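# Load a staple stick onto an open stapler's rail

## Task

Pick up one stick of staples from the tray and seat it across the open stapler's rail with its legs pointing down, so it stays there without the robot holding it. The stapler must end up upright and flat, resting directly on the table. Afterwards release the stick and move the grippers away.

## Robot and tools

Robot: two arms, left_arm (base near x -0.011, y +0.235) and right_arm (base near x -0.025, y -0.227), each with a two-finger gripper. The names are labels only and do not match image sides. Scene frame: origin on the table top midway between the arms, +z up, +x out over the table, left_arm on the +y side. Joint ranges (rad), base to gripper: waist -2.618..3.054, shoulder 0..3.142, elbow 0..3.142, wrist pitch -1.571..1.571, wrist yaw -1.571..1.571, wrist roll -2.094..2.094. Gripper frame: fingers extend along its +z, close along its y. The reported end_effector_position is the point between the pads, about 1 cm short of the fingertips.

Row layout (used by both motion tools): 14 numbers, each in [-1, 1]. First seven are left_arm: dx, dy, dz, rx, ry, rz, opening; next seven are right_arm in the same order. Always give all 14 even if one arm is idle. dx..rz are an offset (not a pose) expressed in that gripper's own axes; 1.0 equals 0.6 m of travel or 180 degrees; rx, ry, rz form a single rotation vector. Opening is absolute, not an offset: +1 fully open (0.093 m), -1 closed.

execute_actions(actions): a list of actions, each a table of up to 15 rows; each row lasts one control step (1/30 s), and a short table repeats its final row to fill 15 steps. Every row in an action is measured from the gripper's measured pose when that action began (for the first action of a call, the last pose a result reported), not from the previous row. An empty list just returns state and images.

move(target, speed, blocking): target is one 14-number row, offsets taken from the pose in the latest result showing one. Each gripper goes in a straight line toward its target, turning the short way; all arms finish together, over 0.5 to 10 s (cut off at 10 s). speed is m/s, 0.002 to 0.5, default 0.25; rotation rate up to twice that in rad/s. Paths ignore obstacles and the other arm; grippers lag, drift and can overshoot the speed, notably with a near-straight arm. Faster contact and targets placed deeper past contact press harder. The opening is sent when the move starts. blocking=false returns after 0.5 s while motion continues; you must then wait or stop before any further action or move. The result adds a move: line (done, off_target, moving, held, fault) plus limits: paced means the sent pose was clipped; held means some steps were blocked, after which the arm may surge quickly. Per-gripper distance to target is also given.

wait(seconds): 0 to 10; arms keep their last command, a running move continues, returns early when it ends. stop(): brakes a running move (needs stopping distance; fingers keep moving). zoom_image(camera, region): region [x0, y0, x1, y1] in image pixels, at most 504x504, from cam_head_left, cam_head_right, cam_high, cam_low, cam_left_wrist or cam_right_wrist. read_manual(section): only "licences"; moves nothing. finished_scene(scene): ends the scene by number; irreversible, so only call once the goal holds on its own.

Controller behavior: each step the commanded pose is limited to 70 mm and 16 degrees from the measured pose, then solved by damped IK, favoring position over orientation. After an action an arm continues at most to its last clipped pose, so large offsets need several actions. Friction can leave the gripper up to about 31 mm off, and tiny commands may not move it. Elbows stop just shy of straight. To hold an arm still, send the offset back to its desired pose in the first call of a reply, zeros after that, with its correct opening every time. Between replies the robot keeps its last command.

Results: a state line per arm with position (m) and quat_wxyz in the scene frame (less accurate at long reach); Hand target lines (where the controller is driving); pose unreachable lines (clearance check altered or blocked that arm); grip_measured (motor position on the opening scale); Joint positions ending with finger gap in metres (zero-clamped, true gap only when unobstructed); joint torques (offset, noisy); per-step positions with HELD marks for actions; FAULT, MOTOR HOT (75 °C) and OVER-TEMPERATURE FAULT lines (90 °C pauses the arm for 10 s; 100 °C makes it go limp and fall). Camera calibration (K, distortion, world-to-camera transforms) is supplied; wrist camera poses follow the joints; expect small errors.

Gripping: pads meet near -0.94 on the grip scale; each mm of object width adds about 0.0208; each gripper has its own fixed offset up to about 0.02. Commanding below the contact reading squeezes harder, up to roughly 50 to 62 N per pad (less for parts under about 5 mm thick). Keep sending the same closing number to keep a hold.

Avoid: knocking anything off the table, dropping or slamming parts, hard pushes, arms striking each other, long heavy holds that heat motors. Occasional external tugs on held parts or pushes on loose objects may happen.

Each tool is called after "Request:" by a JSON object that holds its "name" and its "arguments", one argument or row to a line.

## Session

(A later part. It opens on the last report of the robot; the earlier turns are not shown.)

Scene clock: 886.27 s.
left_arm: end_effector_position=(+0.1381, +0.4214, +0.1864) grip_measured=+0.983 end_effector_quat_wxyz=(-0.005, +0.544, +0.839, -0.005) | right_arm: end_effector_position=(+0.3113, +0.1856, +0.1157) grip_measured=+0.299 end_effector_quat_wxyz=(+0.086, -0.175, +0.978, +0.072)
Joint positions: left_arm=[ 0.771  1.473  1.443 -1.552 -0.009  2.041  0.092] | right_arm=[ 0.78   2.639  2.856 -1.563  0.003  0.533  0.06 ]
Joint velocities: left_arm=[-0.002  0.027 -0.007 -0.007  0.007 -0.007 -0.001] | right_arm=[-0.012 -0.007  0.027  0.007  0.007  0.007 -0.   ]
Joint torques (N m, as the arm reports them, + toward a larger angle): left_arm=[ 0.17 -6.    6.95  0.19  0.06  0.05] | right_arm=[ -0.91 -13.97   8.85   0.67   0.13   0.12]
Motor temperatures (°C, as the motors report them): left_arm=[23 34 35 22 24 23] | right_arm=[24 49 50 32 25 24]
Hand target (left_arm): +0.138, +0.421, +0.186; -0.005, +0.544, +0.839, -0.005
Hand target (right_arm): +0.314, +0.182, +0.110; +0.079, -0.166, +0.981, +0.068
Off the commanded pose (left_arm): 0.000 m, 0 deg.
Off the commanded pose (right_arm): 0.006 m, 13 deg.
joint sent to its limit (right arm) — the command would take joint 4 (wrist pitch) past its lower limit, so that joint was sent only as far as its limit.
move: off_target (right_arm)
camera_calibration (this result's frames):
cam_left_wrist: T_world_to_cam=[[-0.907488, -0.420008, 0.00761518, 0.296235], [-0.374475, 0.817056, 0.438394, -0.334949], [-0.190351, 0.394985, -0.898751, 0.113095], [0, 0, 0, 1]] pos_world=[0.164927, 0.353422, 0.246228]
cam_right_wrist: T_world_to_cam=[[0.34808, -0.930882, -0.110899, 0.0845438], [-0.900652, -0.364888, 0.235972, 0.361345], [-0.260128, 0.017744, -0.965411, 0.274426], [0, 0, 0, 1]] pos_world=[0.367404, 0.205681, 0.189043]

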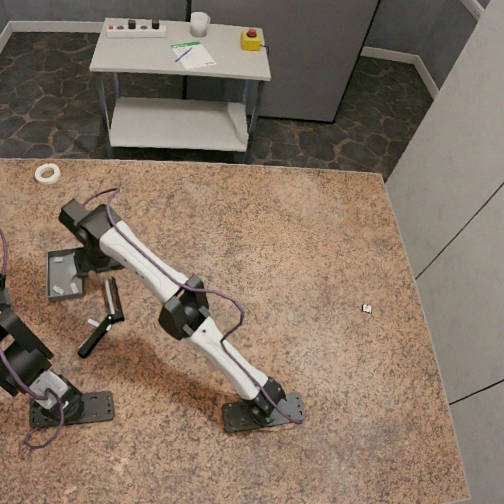

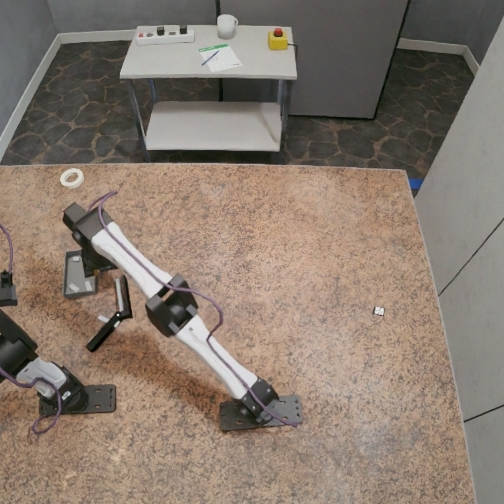

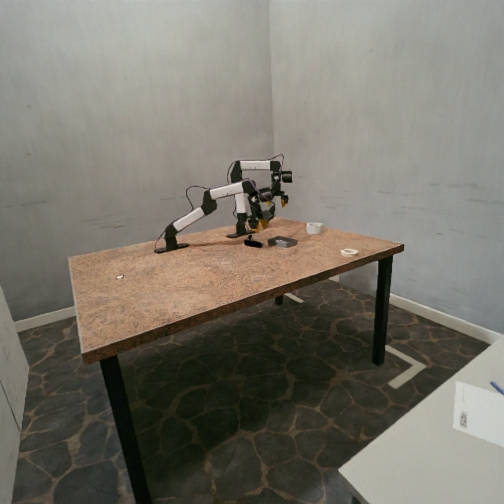

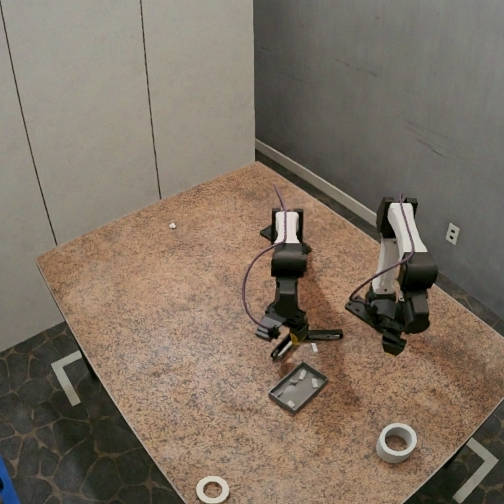

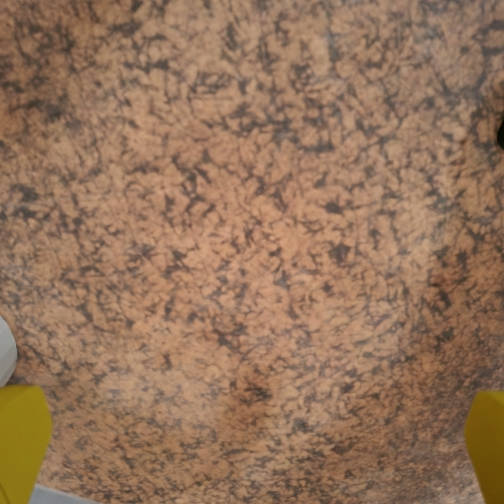

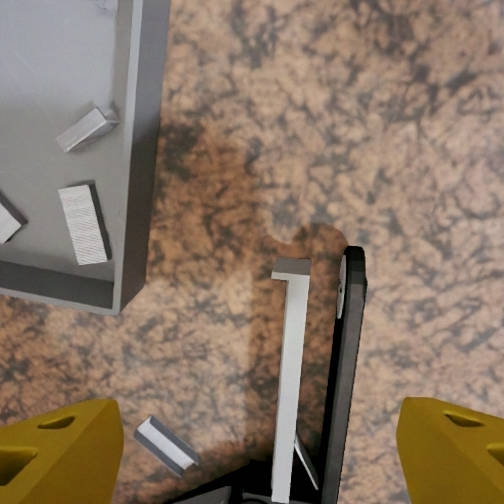

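Request:
{"name": "move", "arguments": {
  "target": [0,0,0,0,0,0,1, 0.048,-0.013,0.07,0.035,0.03,0,0.3],
  "speed": 0.1
}}

Scene clock: 902.50 s.
left_arm: end_effector_position=(+0.1381, +0.4214, +0.1864) grip_measured=+0.983 end_effector_quat_wxyz=(-0.005, +0.544, +0.839, -0.005) | right_arm: end_effector_position=(+0.2945, +0.1763, +0.0697) grip_measured=+0.299 end_effector_quat_wxyz=(+0.043, -0.175, +0.983, +0.014)
Joint positions: left_arm=[ 0.771  1.473  1.443 -1.552 -0.009  2.041  0.092] | right_arm=[ 0.806  2.639  2.682 -1.53   0.037  0.558  0.06 ]
Joint velocities: left_arm=[-0.002  0.002 -0.022  0.022 -0.051 -0.037 -0.   ] | right_arm=[-0.022  0.002 -0.027 -0.007  0.066 -0.007  0.   ]
Joint torques (N m, as the arm reports them, + toward a larger angle): left_arm=[ 0.2  -5.98  6.93  0.21  0.04  0.06] | right_arm=[  0.13 -16.42   5.33   0.63   0.29   0.16]
Motor temperatures (°C, as the motors report them): left_arm=[23 34 35 22 24 23] | right_arm=[24 54 50 32 25 24]
Hand target (left_arm): +0.138, +0.421, +0.186; -0.005, +0.544, +0.839, -0.005
Hand target (right_arm): +0.293, +0.177, +0.069; +0.047, -0.174, +0.984, +0.010
Off the commanded pose (left_arm): 0.000 m, 0 deg.
Off the commanded pose (right_arm): 0.002 m, 1 deg.
move: done
camera_calibration (this result's frames):
cam_left_wrist: T_world_to_cam=[[-0.907488, -0.420008, 0.00761518, 0.296235], [-0.374475, 0.817056, 0.438394, -0.334949], [-0.190351, 0.394985, -0.898751, 0.113095], [0, 0, 0, 1]] pos_world=[0.164927, 0.353422, 0.246228]
cam_right_wrist: T_world_to_cam=[[0.339435, -0.94055, -0.0122682, 0.073991], [-0.884144, -0.323476, 0.337125, 0.334433], [-0.321051, -0.103585, -0.94138, 0.263482], [0, 0, 0, 1]] pos_world=[0.355162, 0.205066, 0.136199]

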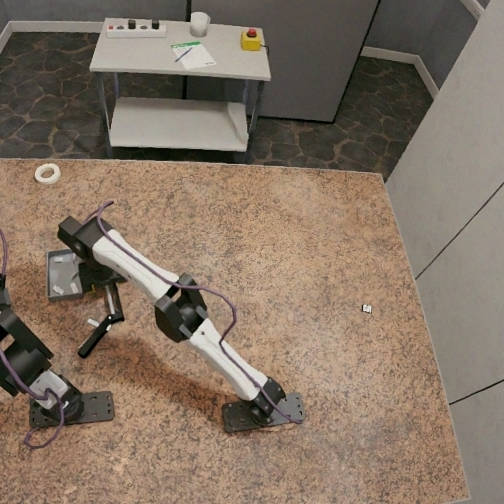

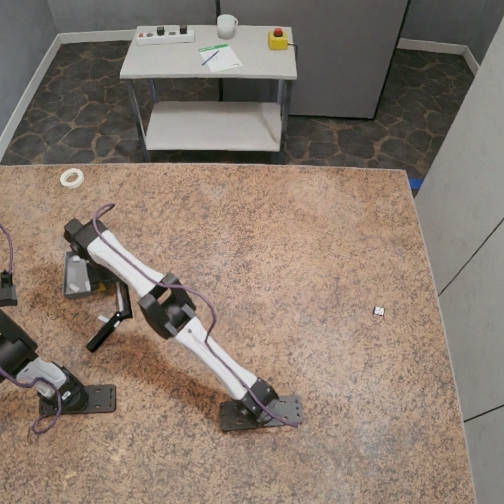

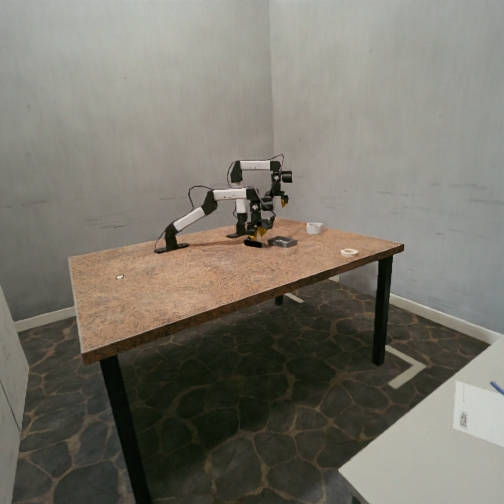

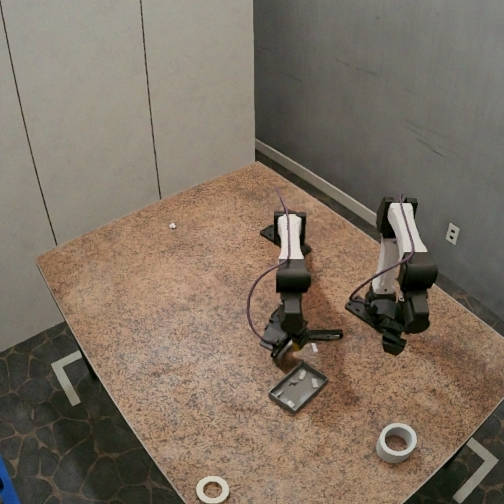

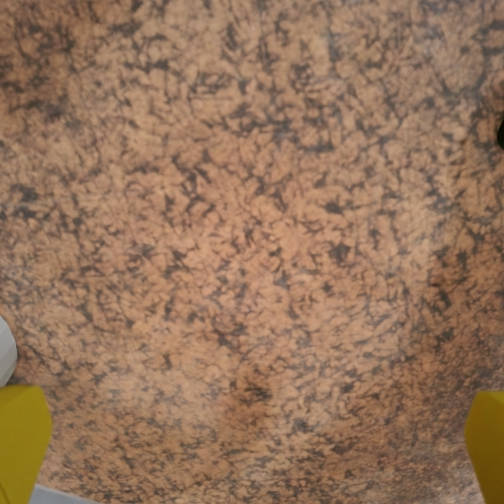

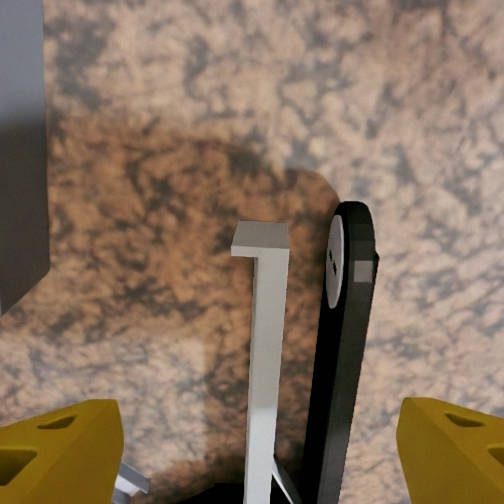

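Request:
{"name": "move", "arguments": {
  "target": [0,0,0,0,0,0,1, 0,-0.012,0.085,0,0,0.022,0.2],
  "speed": 0.06
}}

Scene clock: 919.97 s.
left_arm: end_effector_position=(+0.1381, +0.4214, +0.1864) grip_measured=+0.983 end_effector_quat_wxyz=(-0.005, +0.544, +0.839, -0.005) | right_arm: end_effector_position=(+0.2989, +0.1758, +0.0237) grip_measured=+0.202 end_effector_quat_wxyz=(+0.043, -0.149, +0.988, +0.017)
Joint positions: left_arm=[ 0.771  1.473  1.443 -1.552 -0.009  2.041  0.092] | right_arm=[ 0.798  2.579  2.381 -1.287  0.035  0.603  0.055]
Joint velocities: left_arm=[-0.002  0.007 -0.002 -0.022  0.007 -0.095  0.001] | right_arm=[-0.017 -0.012  0.002 -0.022  0.022  0.022 -0.001]
Joint torques (N m, as the arm reports them, + toward a larger angle): left_arm=[ 0.1  -6.06  6.92  0.21  0.05  0.05] | right_arm=[ -0.83 -16.08   5.26   0.69   0.19   0.09]
Motor temperatures (°C, as the motors report them): left_arm=[23 34 35 22 24 23] | right_arm=[24 63 47 32 25 24]
Hand target (left_arm): +0.138, +0.421, +0.186; -0.005, +0.544, +0.839, -0.005
Hand target (right_arm): +0.301, +0.172, +0.019; +0.042, -0.141, +0.989, +0.015
Off the commanded pose (left_arm): 0.000 m, 0 deg.
Off the commanded pose (right_arm): 0.007 m, 1 deg.
move: done
camera_calibration (this result's frames):
cam_left_wrist: T_world_to_cam=[[-0.907488, -0.420008, 0.00761518, 0.296235], [-0.374475, 0.817056, 0.438394, -0.334949], [-0.190351, 0.394985, -0.898751, 0.113095], [0, 0, 0, 1]] pos_world=[0.164927, 0.353422, 0.246228]
cam_right_wrist: T_world_to_cam=[[0.28942, -0.957005, -0.0194112, 0.0894687], [-0.899374, -0.278821, 0.336728, 0.350425], [-0.327662, -0.0799979, -0.941402, 0.219365], [0, 0, 0, 1]] pos_world=[0.361147, 0.200877, 0.0902496]

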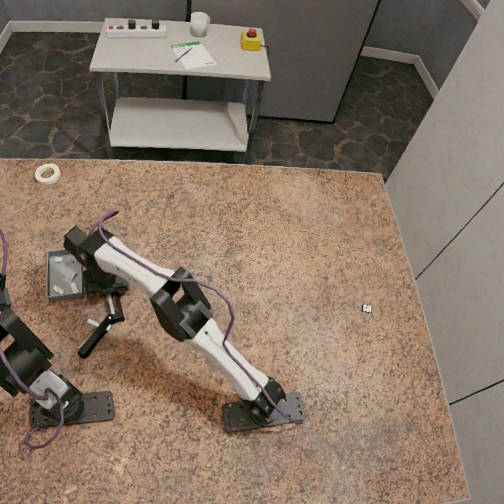

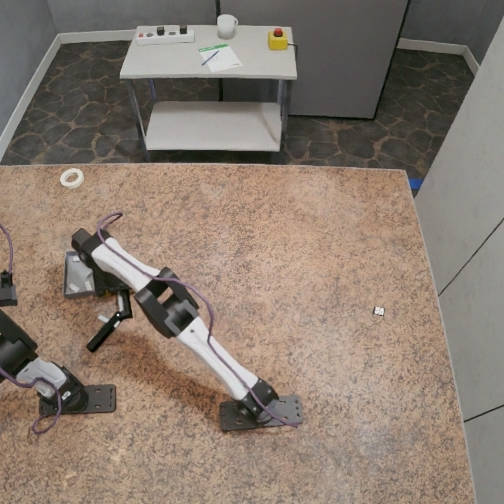

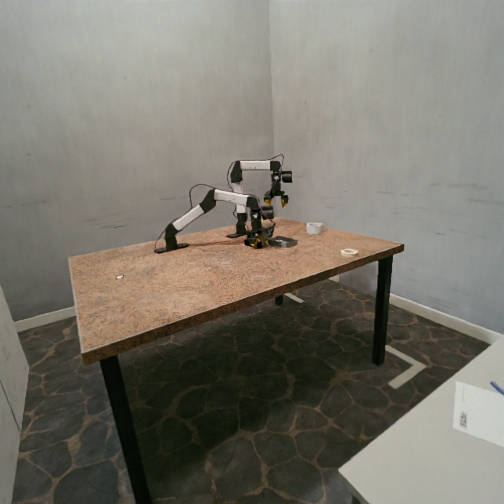

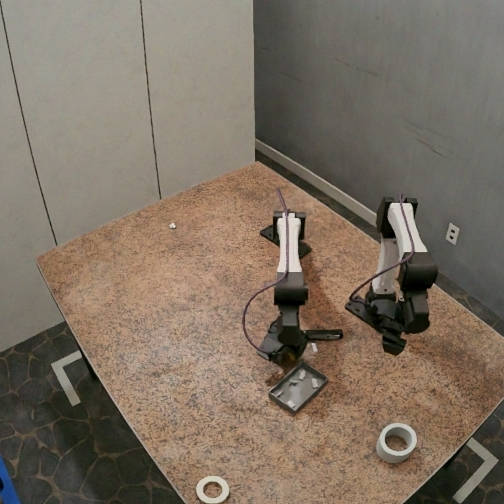

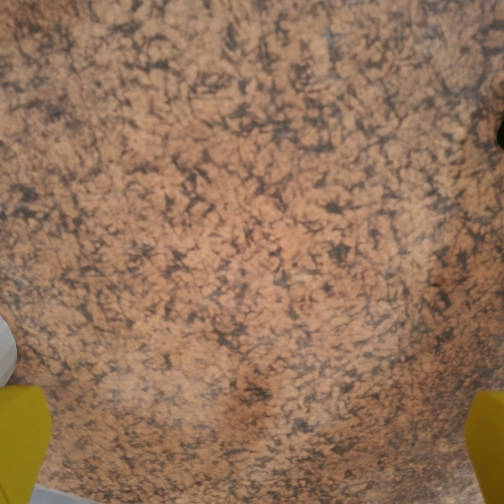

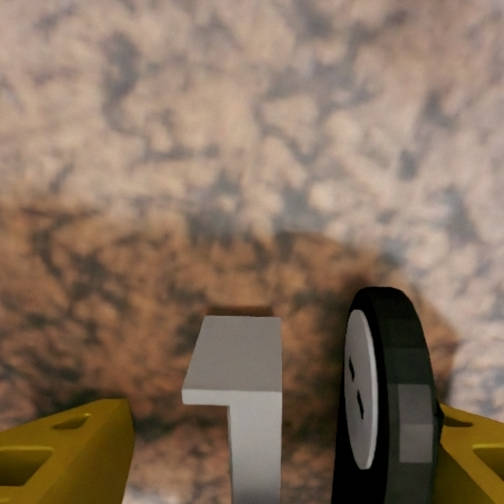

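Request:
{"name": "move", "arguments": {
  "target": [0,0,0,0,0,0,1, 0,0,0,0,0,0,-0.6]
}}

Request:
{"name": "move", "arguments": {
  "target": [0,0,0,0,0,0,1, 0.06,-0.08,-0.16,0,0,0,-0.6],
  "speed": 0.1
}}

Scene clock: 925.93 s.
left_arm: end_effector_position=(+0.1381, +0.4214, +0.1864) grip_measured=+0.983 end_effector_quat_wxyz=(-0.005, +0.544, +0.839, -0.005) | right_arm: end_effector_position=(+0.2990, +0.1754, +0.0237) grip_measured=-0.555 end_effector_quat_wxyz=(+0.044, -0.149, +0.988, +0.016)
Joint positions: left_arm=[ 0.771  1.473  1.443 -1.552 -0.009  2.041  0.092] | right_arm=[ 0.798  2.579  2.381 -1.288  0.036  0.604  0.019]
Joint velocities: left_arm=[ 0.002  0.012 -0.007  0.051 -0.037  0.022  0.   ] | right_arm=[-0.002 -0.007 -0.012 -0.066 -0.022  0.007 -0.   ]
Joint torques (N m, as the arm reports them, + toward a larger angle): left_arm=[ 0.13 -6.02  6.97  0.19  0.06  0.04] | right_arm=[ -0.33 -15.6    7.61   0.55   0.16   0.04]
Motor temperatures (°C, as the motors report them): left_arm=[23 34 35 22 24 23] | right_arm=[24 65 47 32 25 24]
Hand target (left_arm): +0.138, +0.421, +0.186; -0.005, +0.544, +0.839, -0.005
Hand target (right_arm): +0.299, +0.176, +0.024; +0.044, -0.149, +0.988, +0.017
Off the commanded pose (left_arm): 0.000 m, 0 deg.
Off the commanded pose (right_arm): 0.000 m, 0 deg.
move: done
camera_calibration (this result's frames):
cam_left_wrist: T_world_to_cam=[[-0.907488, -0.420008, 0.00761518, 0.296235], [-0.374475, 0.817056, 0.438394, -0.334949], [-0.190351, 0.394985, -0.898751, 0.113095], [0, 0, 0, 1]] pos_world=[0.164927, 0.353422, 0.246228]
cam_right_wrist: T_world_to_cam=[[0.288576, -0.957296, -0.0175789, 0.0893592], [-0.899774, -0.277421, 0.336813, 0.350225], [-0.327307, -0.0813793, -0.941407, 0.219467], [0, 0, 0, 1]] pos_world=[0.36117, 0.200563, 0.0902185]

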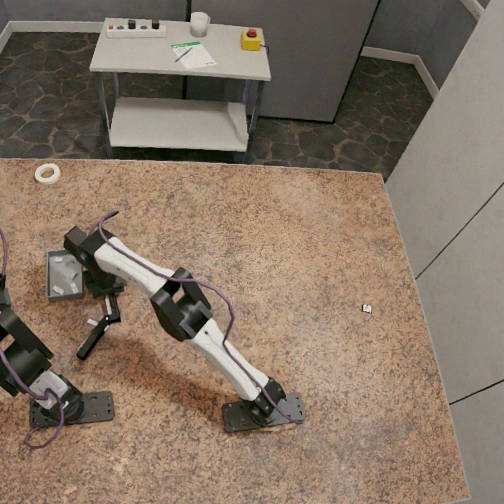

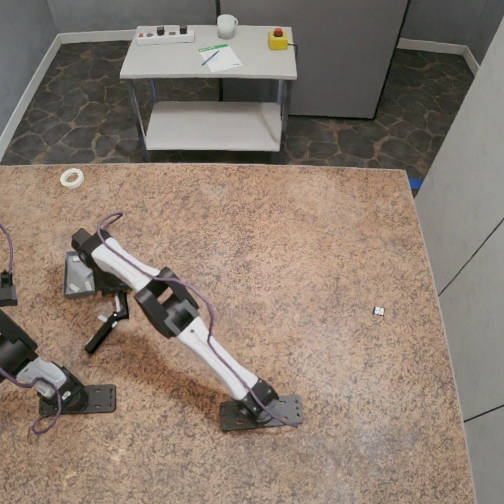

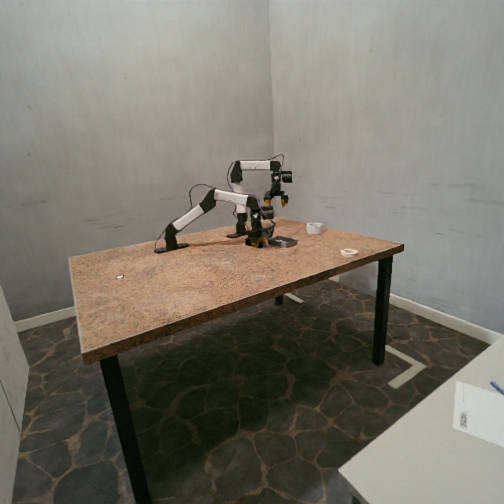

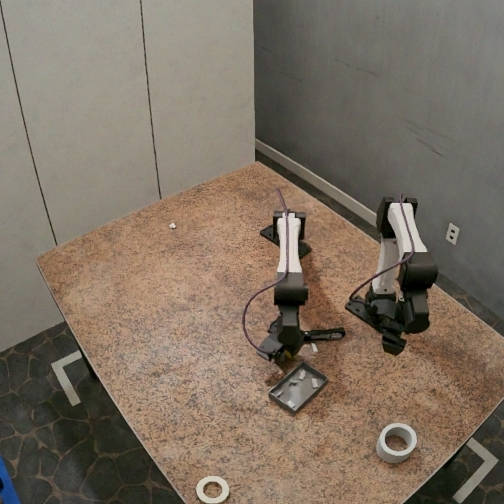

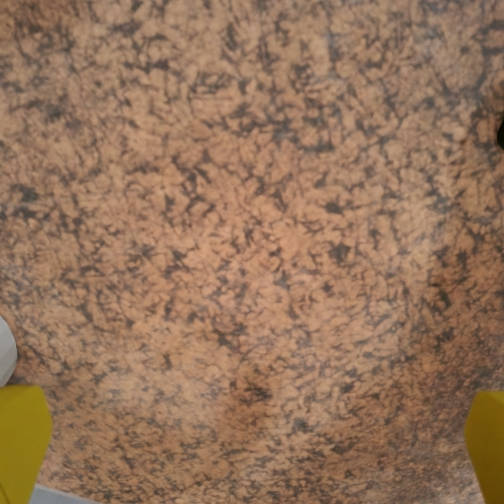

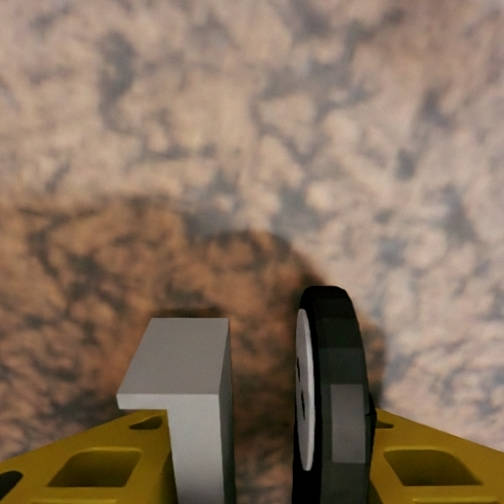

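Scene clock: 927.47 s.
left_arm: end_effector_position=(+0.1381, +0.4214, +0.1864) grip_measured=+0.983 end_effector_quat_wxyz=(-0.005, +0.544, +0.839, -0.005) | right_arm: end_effector_position=(+0.2745, +0.1232, +0.1152) grip_measured=-0.555 end_effector_quat_wxyz=(+0.054, -0.147, +0.987, +0.023)
Joint positions: left_arm=[ 0.771  1.473  1.443 -1.552 -0.009  2.041  0.092] | right_arm=[ 0.769  2.239  2.139 -1.36   0.037  0.579  0.019]
Joint velocities: left_arm=[-0.007 -0.012  0.012 -0.095  0.037  0.037  0.001] | right_arm=[-0.002  0.007  0.017  0.022  0.007 -0.066 -0.002]
Joint torques (N m, as the arm reports them, + toward a larger angle): left_arm=[ 0.18 -6.09  6.92  0.19  0.04  0.06] | right_arm=[ -0.95 -14.36   5.88   0.46   0.13  -0.05]
Motor temperatures (°C, as the motors report them): left_arm=[23 34 35 22 24 23] | right_arm=[24 66 47 32 25 24]
Hand target (left_arm): +0.138, +0.421, +0.186; -0.005, +0.544, +0.839, -0.005
Hand target (right_arm): +0.271, +0.115, +0.115; +0.044, -0.149, +0.988, +0.016
Off the commanded pose (left_arm): 0.000 m, 0 deg.
Off the commanded pose (right_arm): 0.009 m, 1 deg.
move: done
camera_calibration (this result's frames):
cam_left_wrist: T_world_to_cam=[[-0.907488, -0.420008, 0.00761518, 0.296235], [-0.374475, 0.817056, 0.438394, -0.334949], [-0.190351, 0.394985, -0.898751, 0.113095], [0, 0, 0, 1]] pos_world=[0.164927, 0.353422, 0.246228]
cam_right_wrist: T_world_to_cam=[[0.286265, -0.957709, -0.0290809, 0.0500244], [-0.906353, -0.280509, 0.315973, 0.28751], [-0.310768, -0.0640944, -0.948322, 0.287496], [0, 0, 0, 1]] pos_world=[0.33561, 0.146985, 0.183249]

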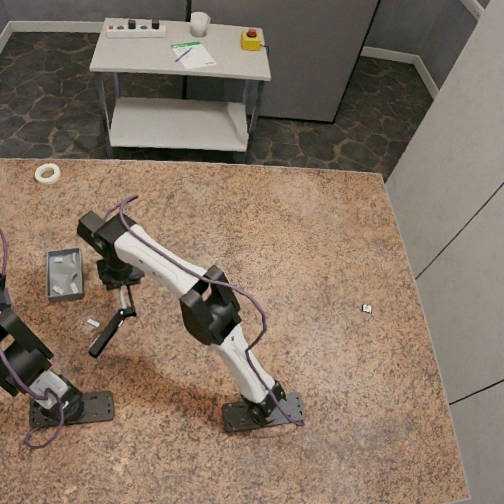

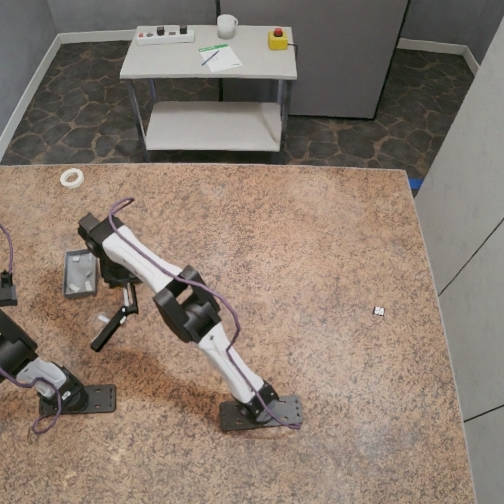

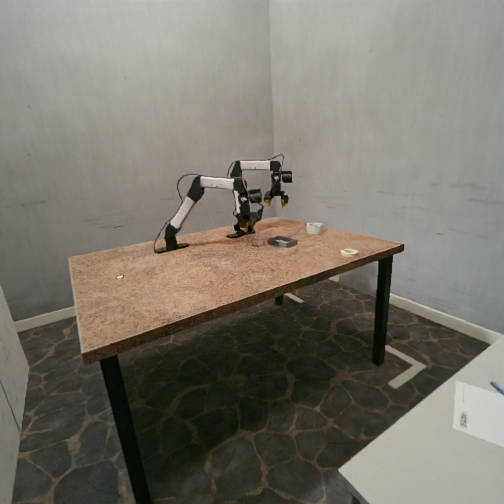

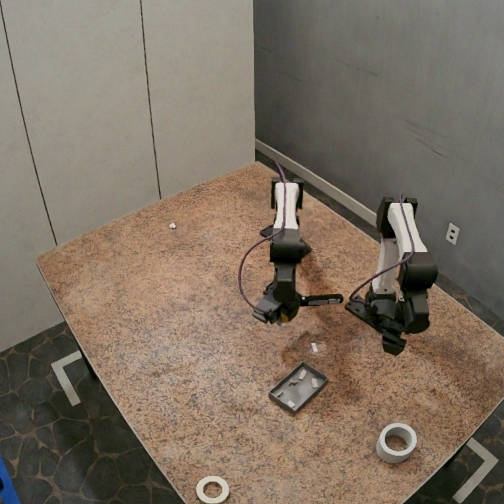

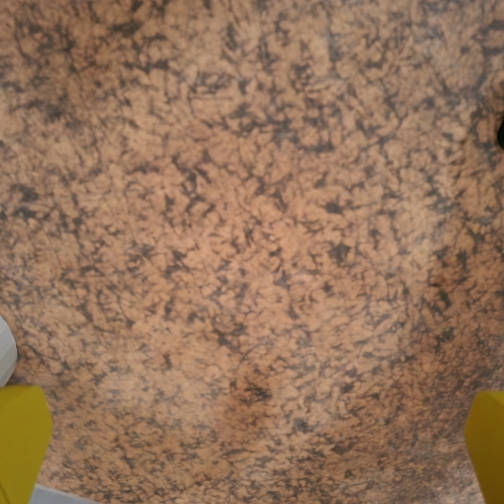

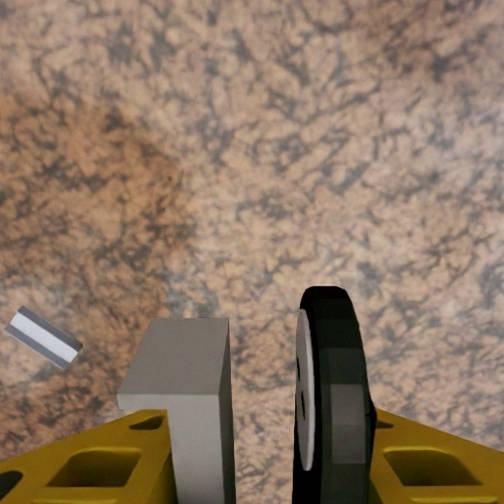

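Request:
{"name": "move", "arguments": {
  "target": [0,0,0,0,0,0,1, 0,0,0,-0.45,0,0,-0.6],
  "speed": 0.15
}}

Request:
{"name": "zoom_image", "arguments": {
  "camera": "cam_low",
  "region": [200,230,400,390]
}}

Scene clock: 938.70 s.
left_arm: end_effector_position=(+0.1381, +0.4214, +0.1864) grip_measured=+0.983 end_effector_quat_wxyz=(-0.005, +0.544, +0.839, -0.005) | right_arm: end_effector_position=(+0.2799, +0.1285, +0.1214) grip_measured=-0.554 end_effector_quat_wxyz=(-0.029, -0.154, +0.740, +0.655)
Joint positions: left_arm=[ 0.771  1.473  1.443 -1.552 -0.009  2.041  0.092] | right_arm=[ 0.403  2.051  1.089  0.458 -1.274  0.924  0.019]
Joint velocities: left_arm=[-0.002  0.007 -0.002  0.037 -0.066 -0.007 -0.001] | right_arm=[-0.002  0.007 -0.007  0.037 -0.007  0.081  0.001]
Joint torques (N m, as the arm reports them, + toward a larger angle): left_arm=[ 0.18 -6.03  6.99  0.21  0.04  0.07] | right_arm=[-0.69 -9.81  5.54  1.69 -0.42  0.2 ]
Motor temperatures (°C, as the motors report them): left_arm=[23 34 35 22 24 23] | right_arm=[24 66 46 32 25 24]
Hand target (left_arm): +0.138, +0.421, +0.186; -0.005, +0.544, +0.839, -0.005
Hand target (right_arm): +0.276, +0.125, +0.114; -0.048, -0.146, +0.737, +0.658
Off the commanded pose (left_arm): 0.000 m, 0 deg.
Off the commanded pose (right_arm): 0.010 m, 3 deg.
move: off_target (right_arm)
camera_calibration (this result's frames):
cam_left_wrist: T_world_to_cam=[[-0.907488, -0.420008, 0.00761518, 0.296235], [-0.374475, 0.817056, 0.438394, -0.334949], [-0.190351, 0.394985, -0.898751, 0.113095], [0, 0, 0, 1]] pos_world=[0.164927, 0.353422, 0.246228]
cam_right_wrist: T_world_to_cam=[[0.18336, -0.0992922, -0.978018, 0.0874539], [-0.761445, -0.64359, -0.0774173, 0.345742], [-0.621755, 0.758903, -0.193614, 0.185055], [0, 0, 0, 1]] pos_world=[0.362287, 0.0907605, 0.148127]

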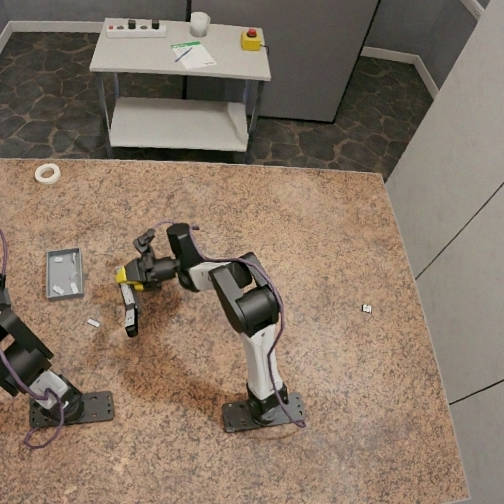

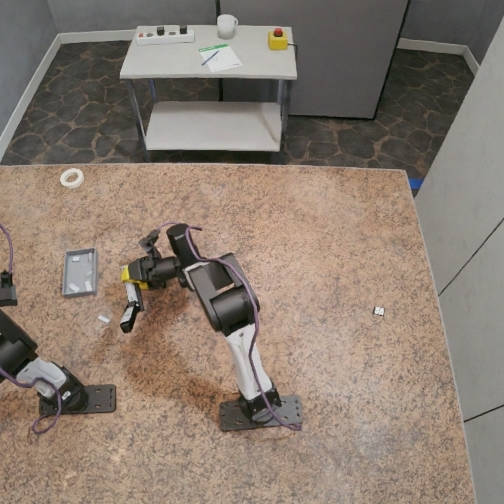

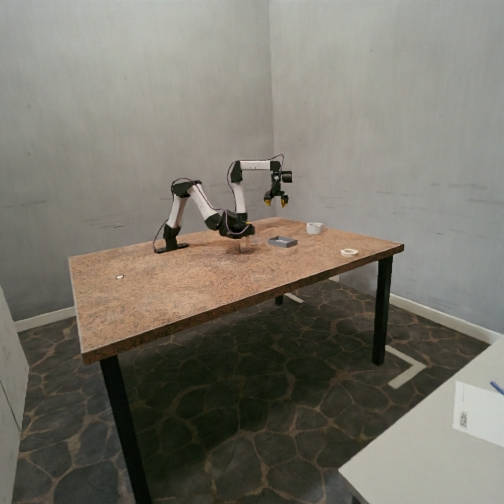

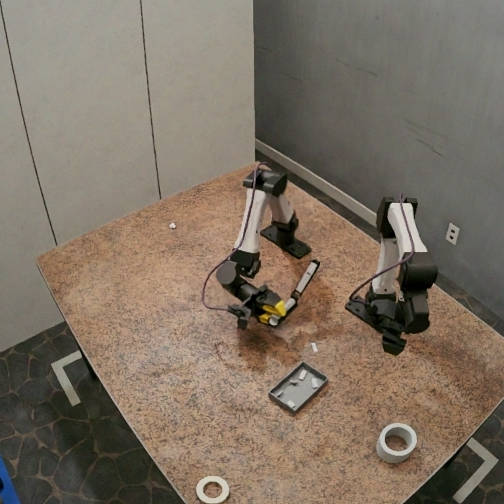

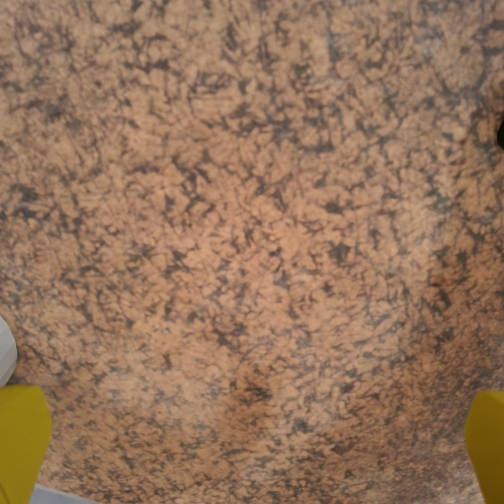

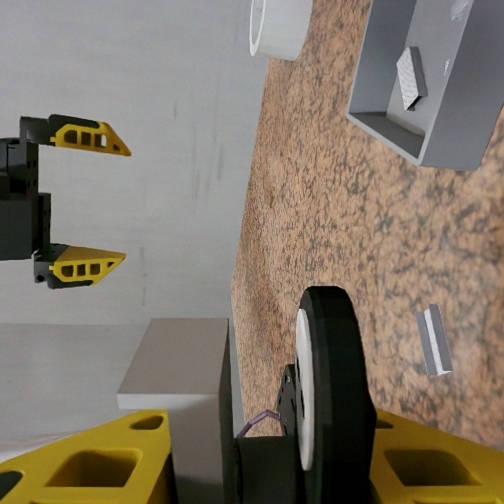

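Region (200, 230, 400, 390) of cam_low's 504x504 image, scaled by 2.520, with more detail than that image has; it fills the top 403 rows of this view, and the rest is white.

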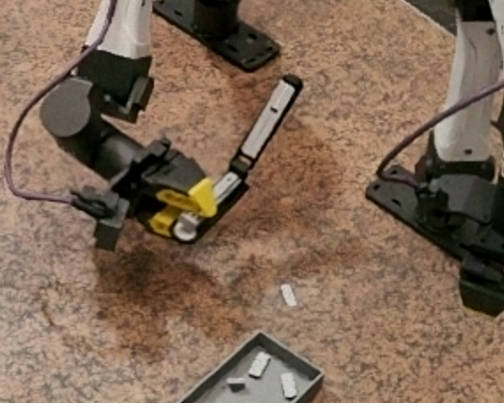

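Request:
{"name": "move", "arguments": {
  "target": [0,0,0,0,0,0,1, 0,0,0,-0.055,0,0.05,-0.6],
  "speed": 0.1
}}

Scene clock: 952.30 s.
left_arm: end_effector_position=(+0.1381, +0.4214, +0.1864) grip_measured=+0.983 end_effector_quat_wxyz=(-0.005, +0.544, +0.839, -0.005) | right_arm: end_effector_position=(+0.2824, +0.1321, +0.1270) grip_measured=-0.554 end_effector_quat_wxyz=(-0.083, -0.099, +0.690, +0.713)
Joint positions: left_arm=[ 0.771  1.473  1.443 -1.552 -0.009  2.041  0.092] | right_arm=[ 0.403  2.239  1.035  1.32  -1.317  1.657  0.019]
Joint velocities: left_arm=[-0.012  0.002  0.007 -0.051  0.022  0.007  0.   ] | right_arm=[-0.002  0.007 -0.007  0.11  -0.007  0.081  0.001]
Joint torques (N m, as the arm reports them, + toward a larger angle): left_arm=[ 0.19 -6.06  6.98  0.2   0.03  0.04] | right_arm=[ -0.78 -10.42   4.43   1.71   0.13   0.19]
Motor temperatures (°C, as the motors report them): left_arm=[23 34 35 22 24 23] | right_arm=[24 62 45 35 25 24]
Hand target (left_arm): +0.138, +0.421, +0.186; -0.005, +0.544, +0.839, -0.005
Hand target (right_arm): +0.280, +0.129, +0.122; -0.092, -0.091, +0.690, +0.712
Off the commanded pose (left_arm): 0.000 m, 0 deg.
Off the commanded pose (right_arm): 0.007 m, 1 deg.
move: done
camera_calibration (this result's frames):
cam_left_wrist: T_world_to_cam=[[-0.907488, -0.420008, 0.00761518, 0.296235], [-0.374475, 0.817056, 0.438394, -0.334949], [-0.190351, 0.394985, -0.898751, 0.113095], [0, 0, 0, 1]] pos_world=[0.164927, 0.353422, 0.246228]
cam_right_wrist: T_world_to_cam=[[0.0116589, 0.0314901, -0.999436, 0.126749], [-0.769729, -0.637709, -0.0290721, 0.345817], [-0.638265, 0.769633, 0.0168039, 0.161451], [0, 0, 0, 1]] pos_world=[0.367756, 0.0922812, 0.134019]

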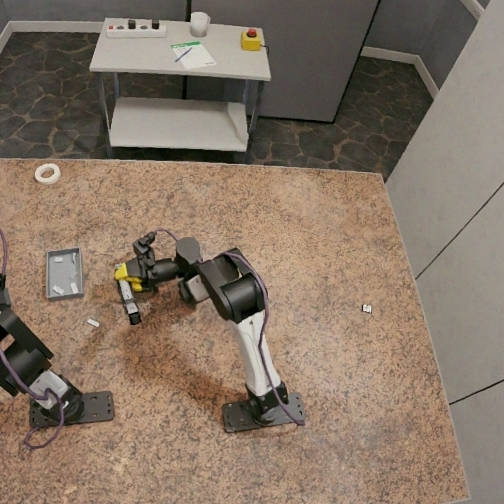

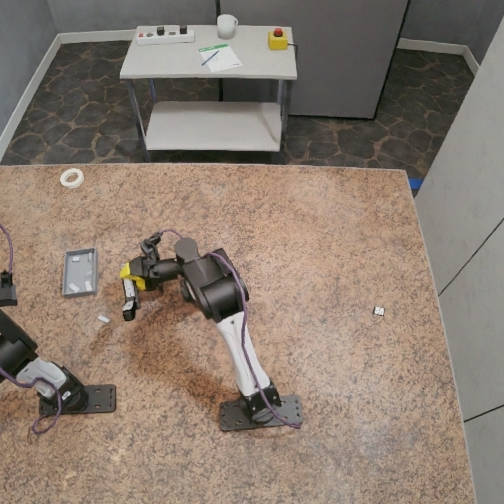

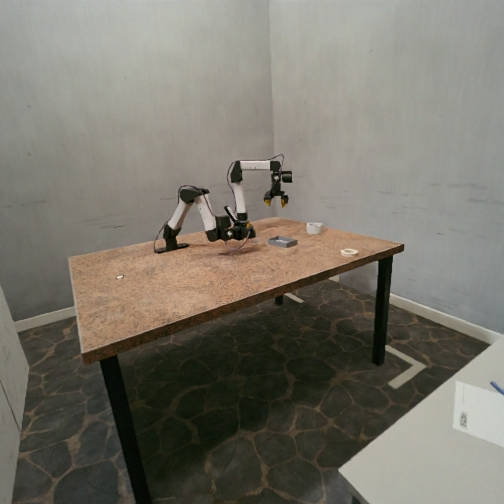

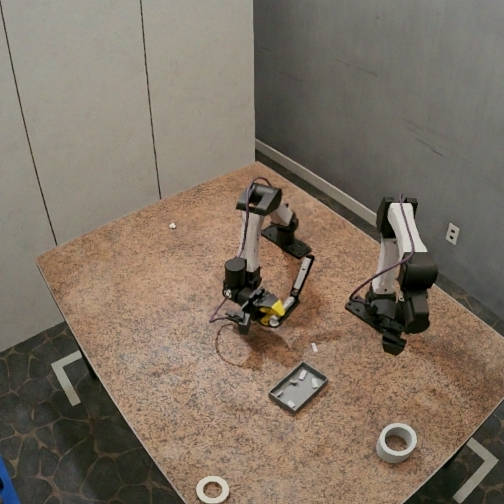

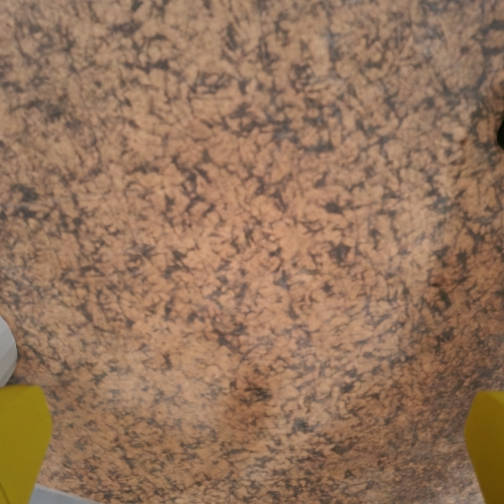

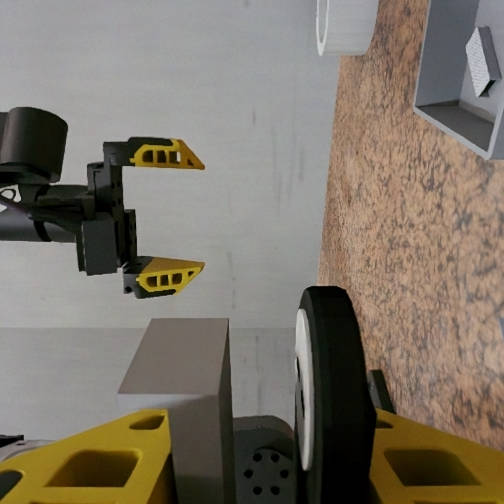

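Request:
{"name": "zoom_image", "arguments": {
  "camera": "cam_high",
  "region": [195,180,285,260]
}}

Request:
{"name": "zoom_image", "arguments": {
  "camera": "cam_low",
  "region": [220,230,370,360]
}}

Region (195, 180, 285, 260) of cam_high's 504x504 image, scaled by 5.600, with more detail than that image has.

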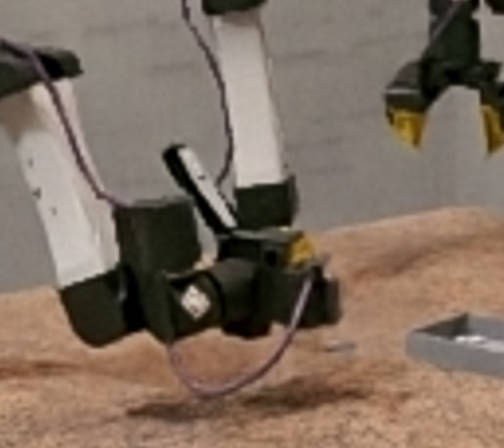

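Region (220, 230, 370, 360) of cam_low's 504x504 image, scaled by 3.360, with more detail than that image has; it fills the top 437 rows of this view, and the rest is white.

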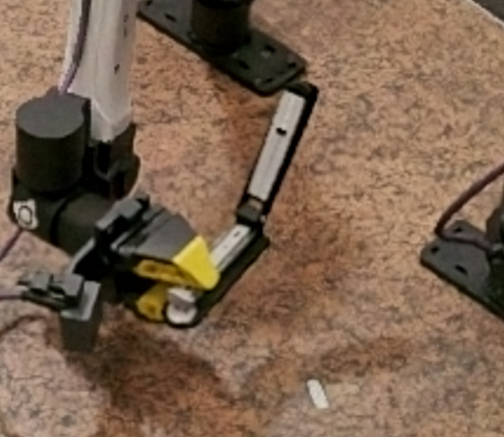

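Request:
{"name": "move", "arguments": {
  "target": [-0.506,-0.065,-0.03,0,0,-0.45,1, 0,0,0,0,0,0,-0.6],
  "speed": 0.2
}}

Scene clock: 987.97 s.
left_arm: end_effector_position=(+0.2223, +0.1295, +0.2044) grip_measured=+0.983 end_effector_quat_wxyz=(+0.012, -0.130, +0.991, -0.025) | right_arm: end_effector_position=(+0.2823, +0.1321, +0.1265) grip_measured=-0.554 end_effector_quat_wxyz=(-0.082, -0.100, +0.690, +0.713)
Joint positions: left_arm=[-0.525  1.505  1.544 -1.565  0.031 -0.667  0.092] | right_arm=[ 0.403  2.241  1.035  1.322 -1.317  1.654  0.019]
Joint velocities: left_arm=[-0.007  0.007 -0.007 -0.022  0.051 -0.007  0.001] | right_arm=[-0.012 -0.007 -0.002 -0.037  0.007 -0.007  0.   ]
Joint torques (N m, as the arm reports them, + toward a larger angle): left_arm=[-0.77 -5.42  8.74  0.37  0.01 -0.02] | right_arm=[ -0.35 -11.54   5.76   1.52   0.18   0.02]
Motor temperatures (°C, as the motors report them): left_arm=[23 34 35 22 24 23] | right_arm=[24 58 43 38 25 24]
Hand target (left_arm): +0.224, +0.125, +0.207; +0.013, -0.130, +0.991, -0.027
Hand target (right_arm): +0.282, +0.132, +0.127; -0.083, -0.099, +0.690, +0.712
Off the commanded pose (left_arm): 0.004 m, 3 deg.
Off the commanded pose (right_arm): 0.000 m, 0 deg.
joint sent to its limit (left arm) — the command would take joint 4 (wrist pitch) past its lower limit, so that joint was sent only as far as its limit.
move: off_target (left_arm)
camera_calibration (this result's frames):
cam_left_wrist: T_world_to_cam=[[0.270234, -0.961699, 0.0459275, 0.0504262], [-0.87827, -0.226685, 0.421018, 0.177922], [-0.394481, -0.15411, -0.905889, 0.378518], [0, 0, 0, 1]] pos_world=[0.291955, 0.14716, 0.265671]
cam_right_wrist: T_world_to_cam=[[0.0142045, 0.0322589, -0.999379, 0.125497], [-0.769694, -0.637634, -0.0315221, 0.34609], [-0.638255, 0.769664, 0.0157722, 0.161581], [0, 0, 0, 1]] pos_world=[0.36773, 0.0922673, 0.13378]

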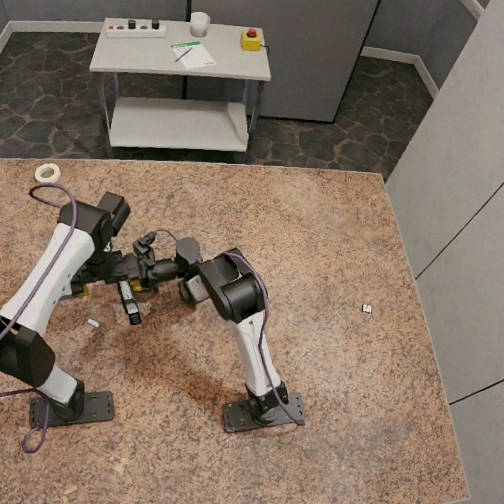

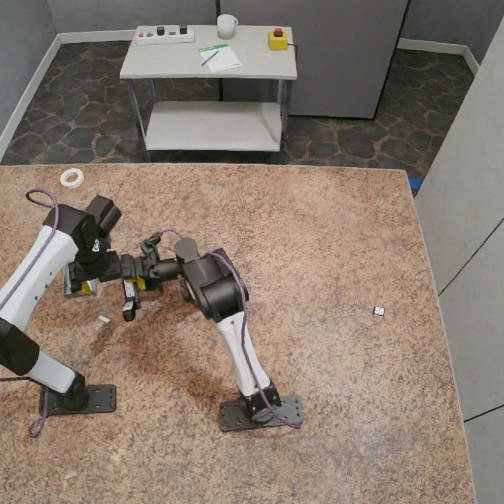

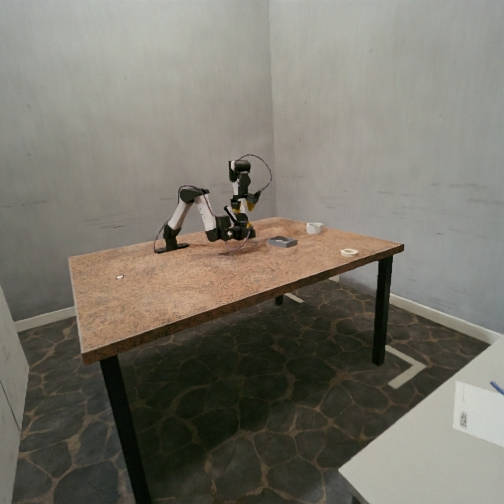

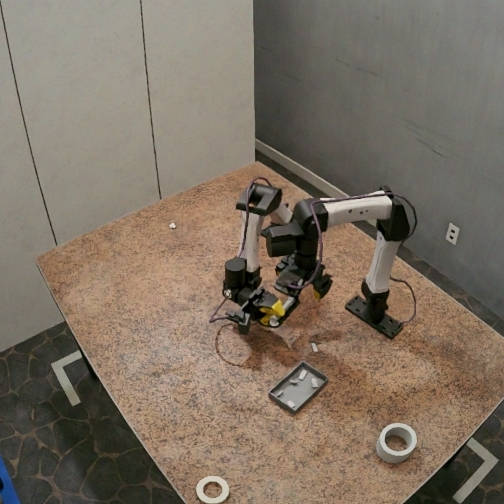

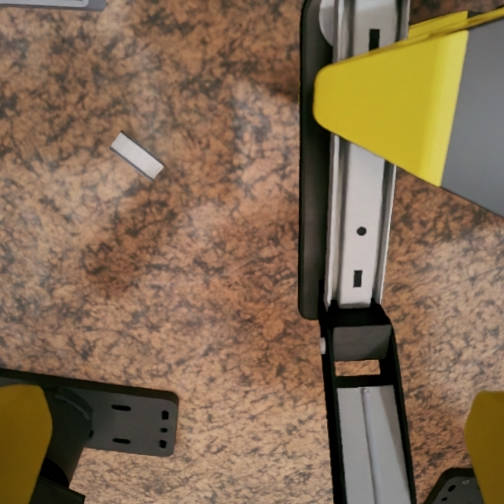

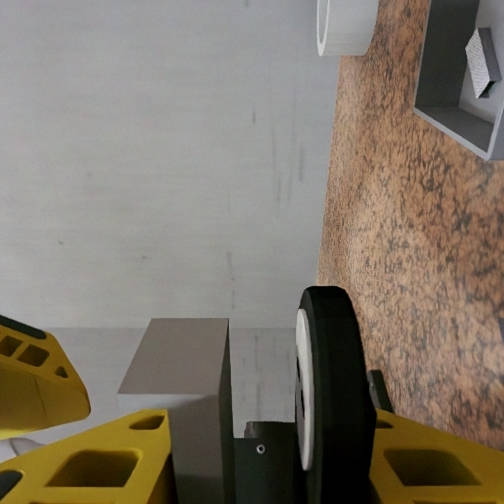

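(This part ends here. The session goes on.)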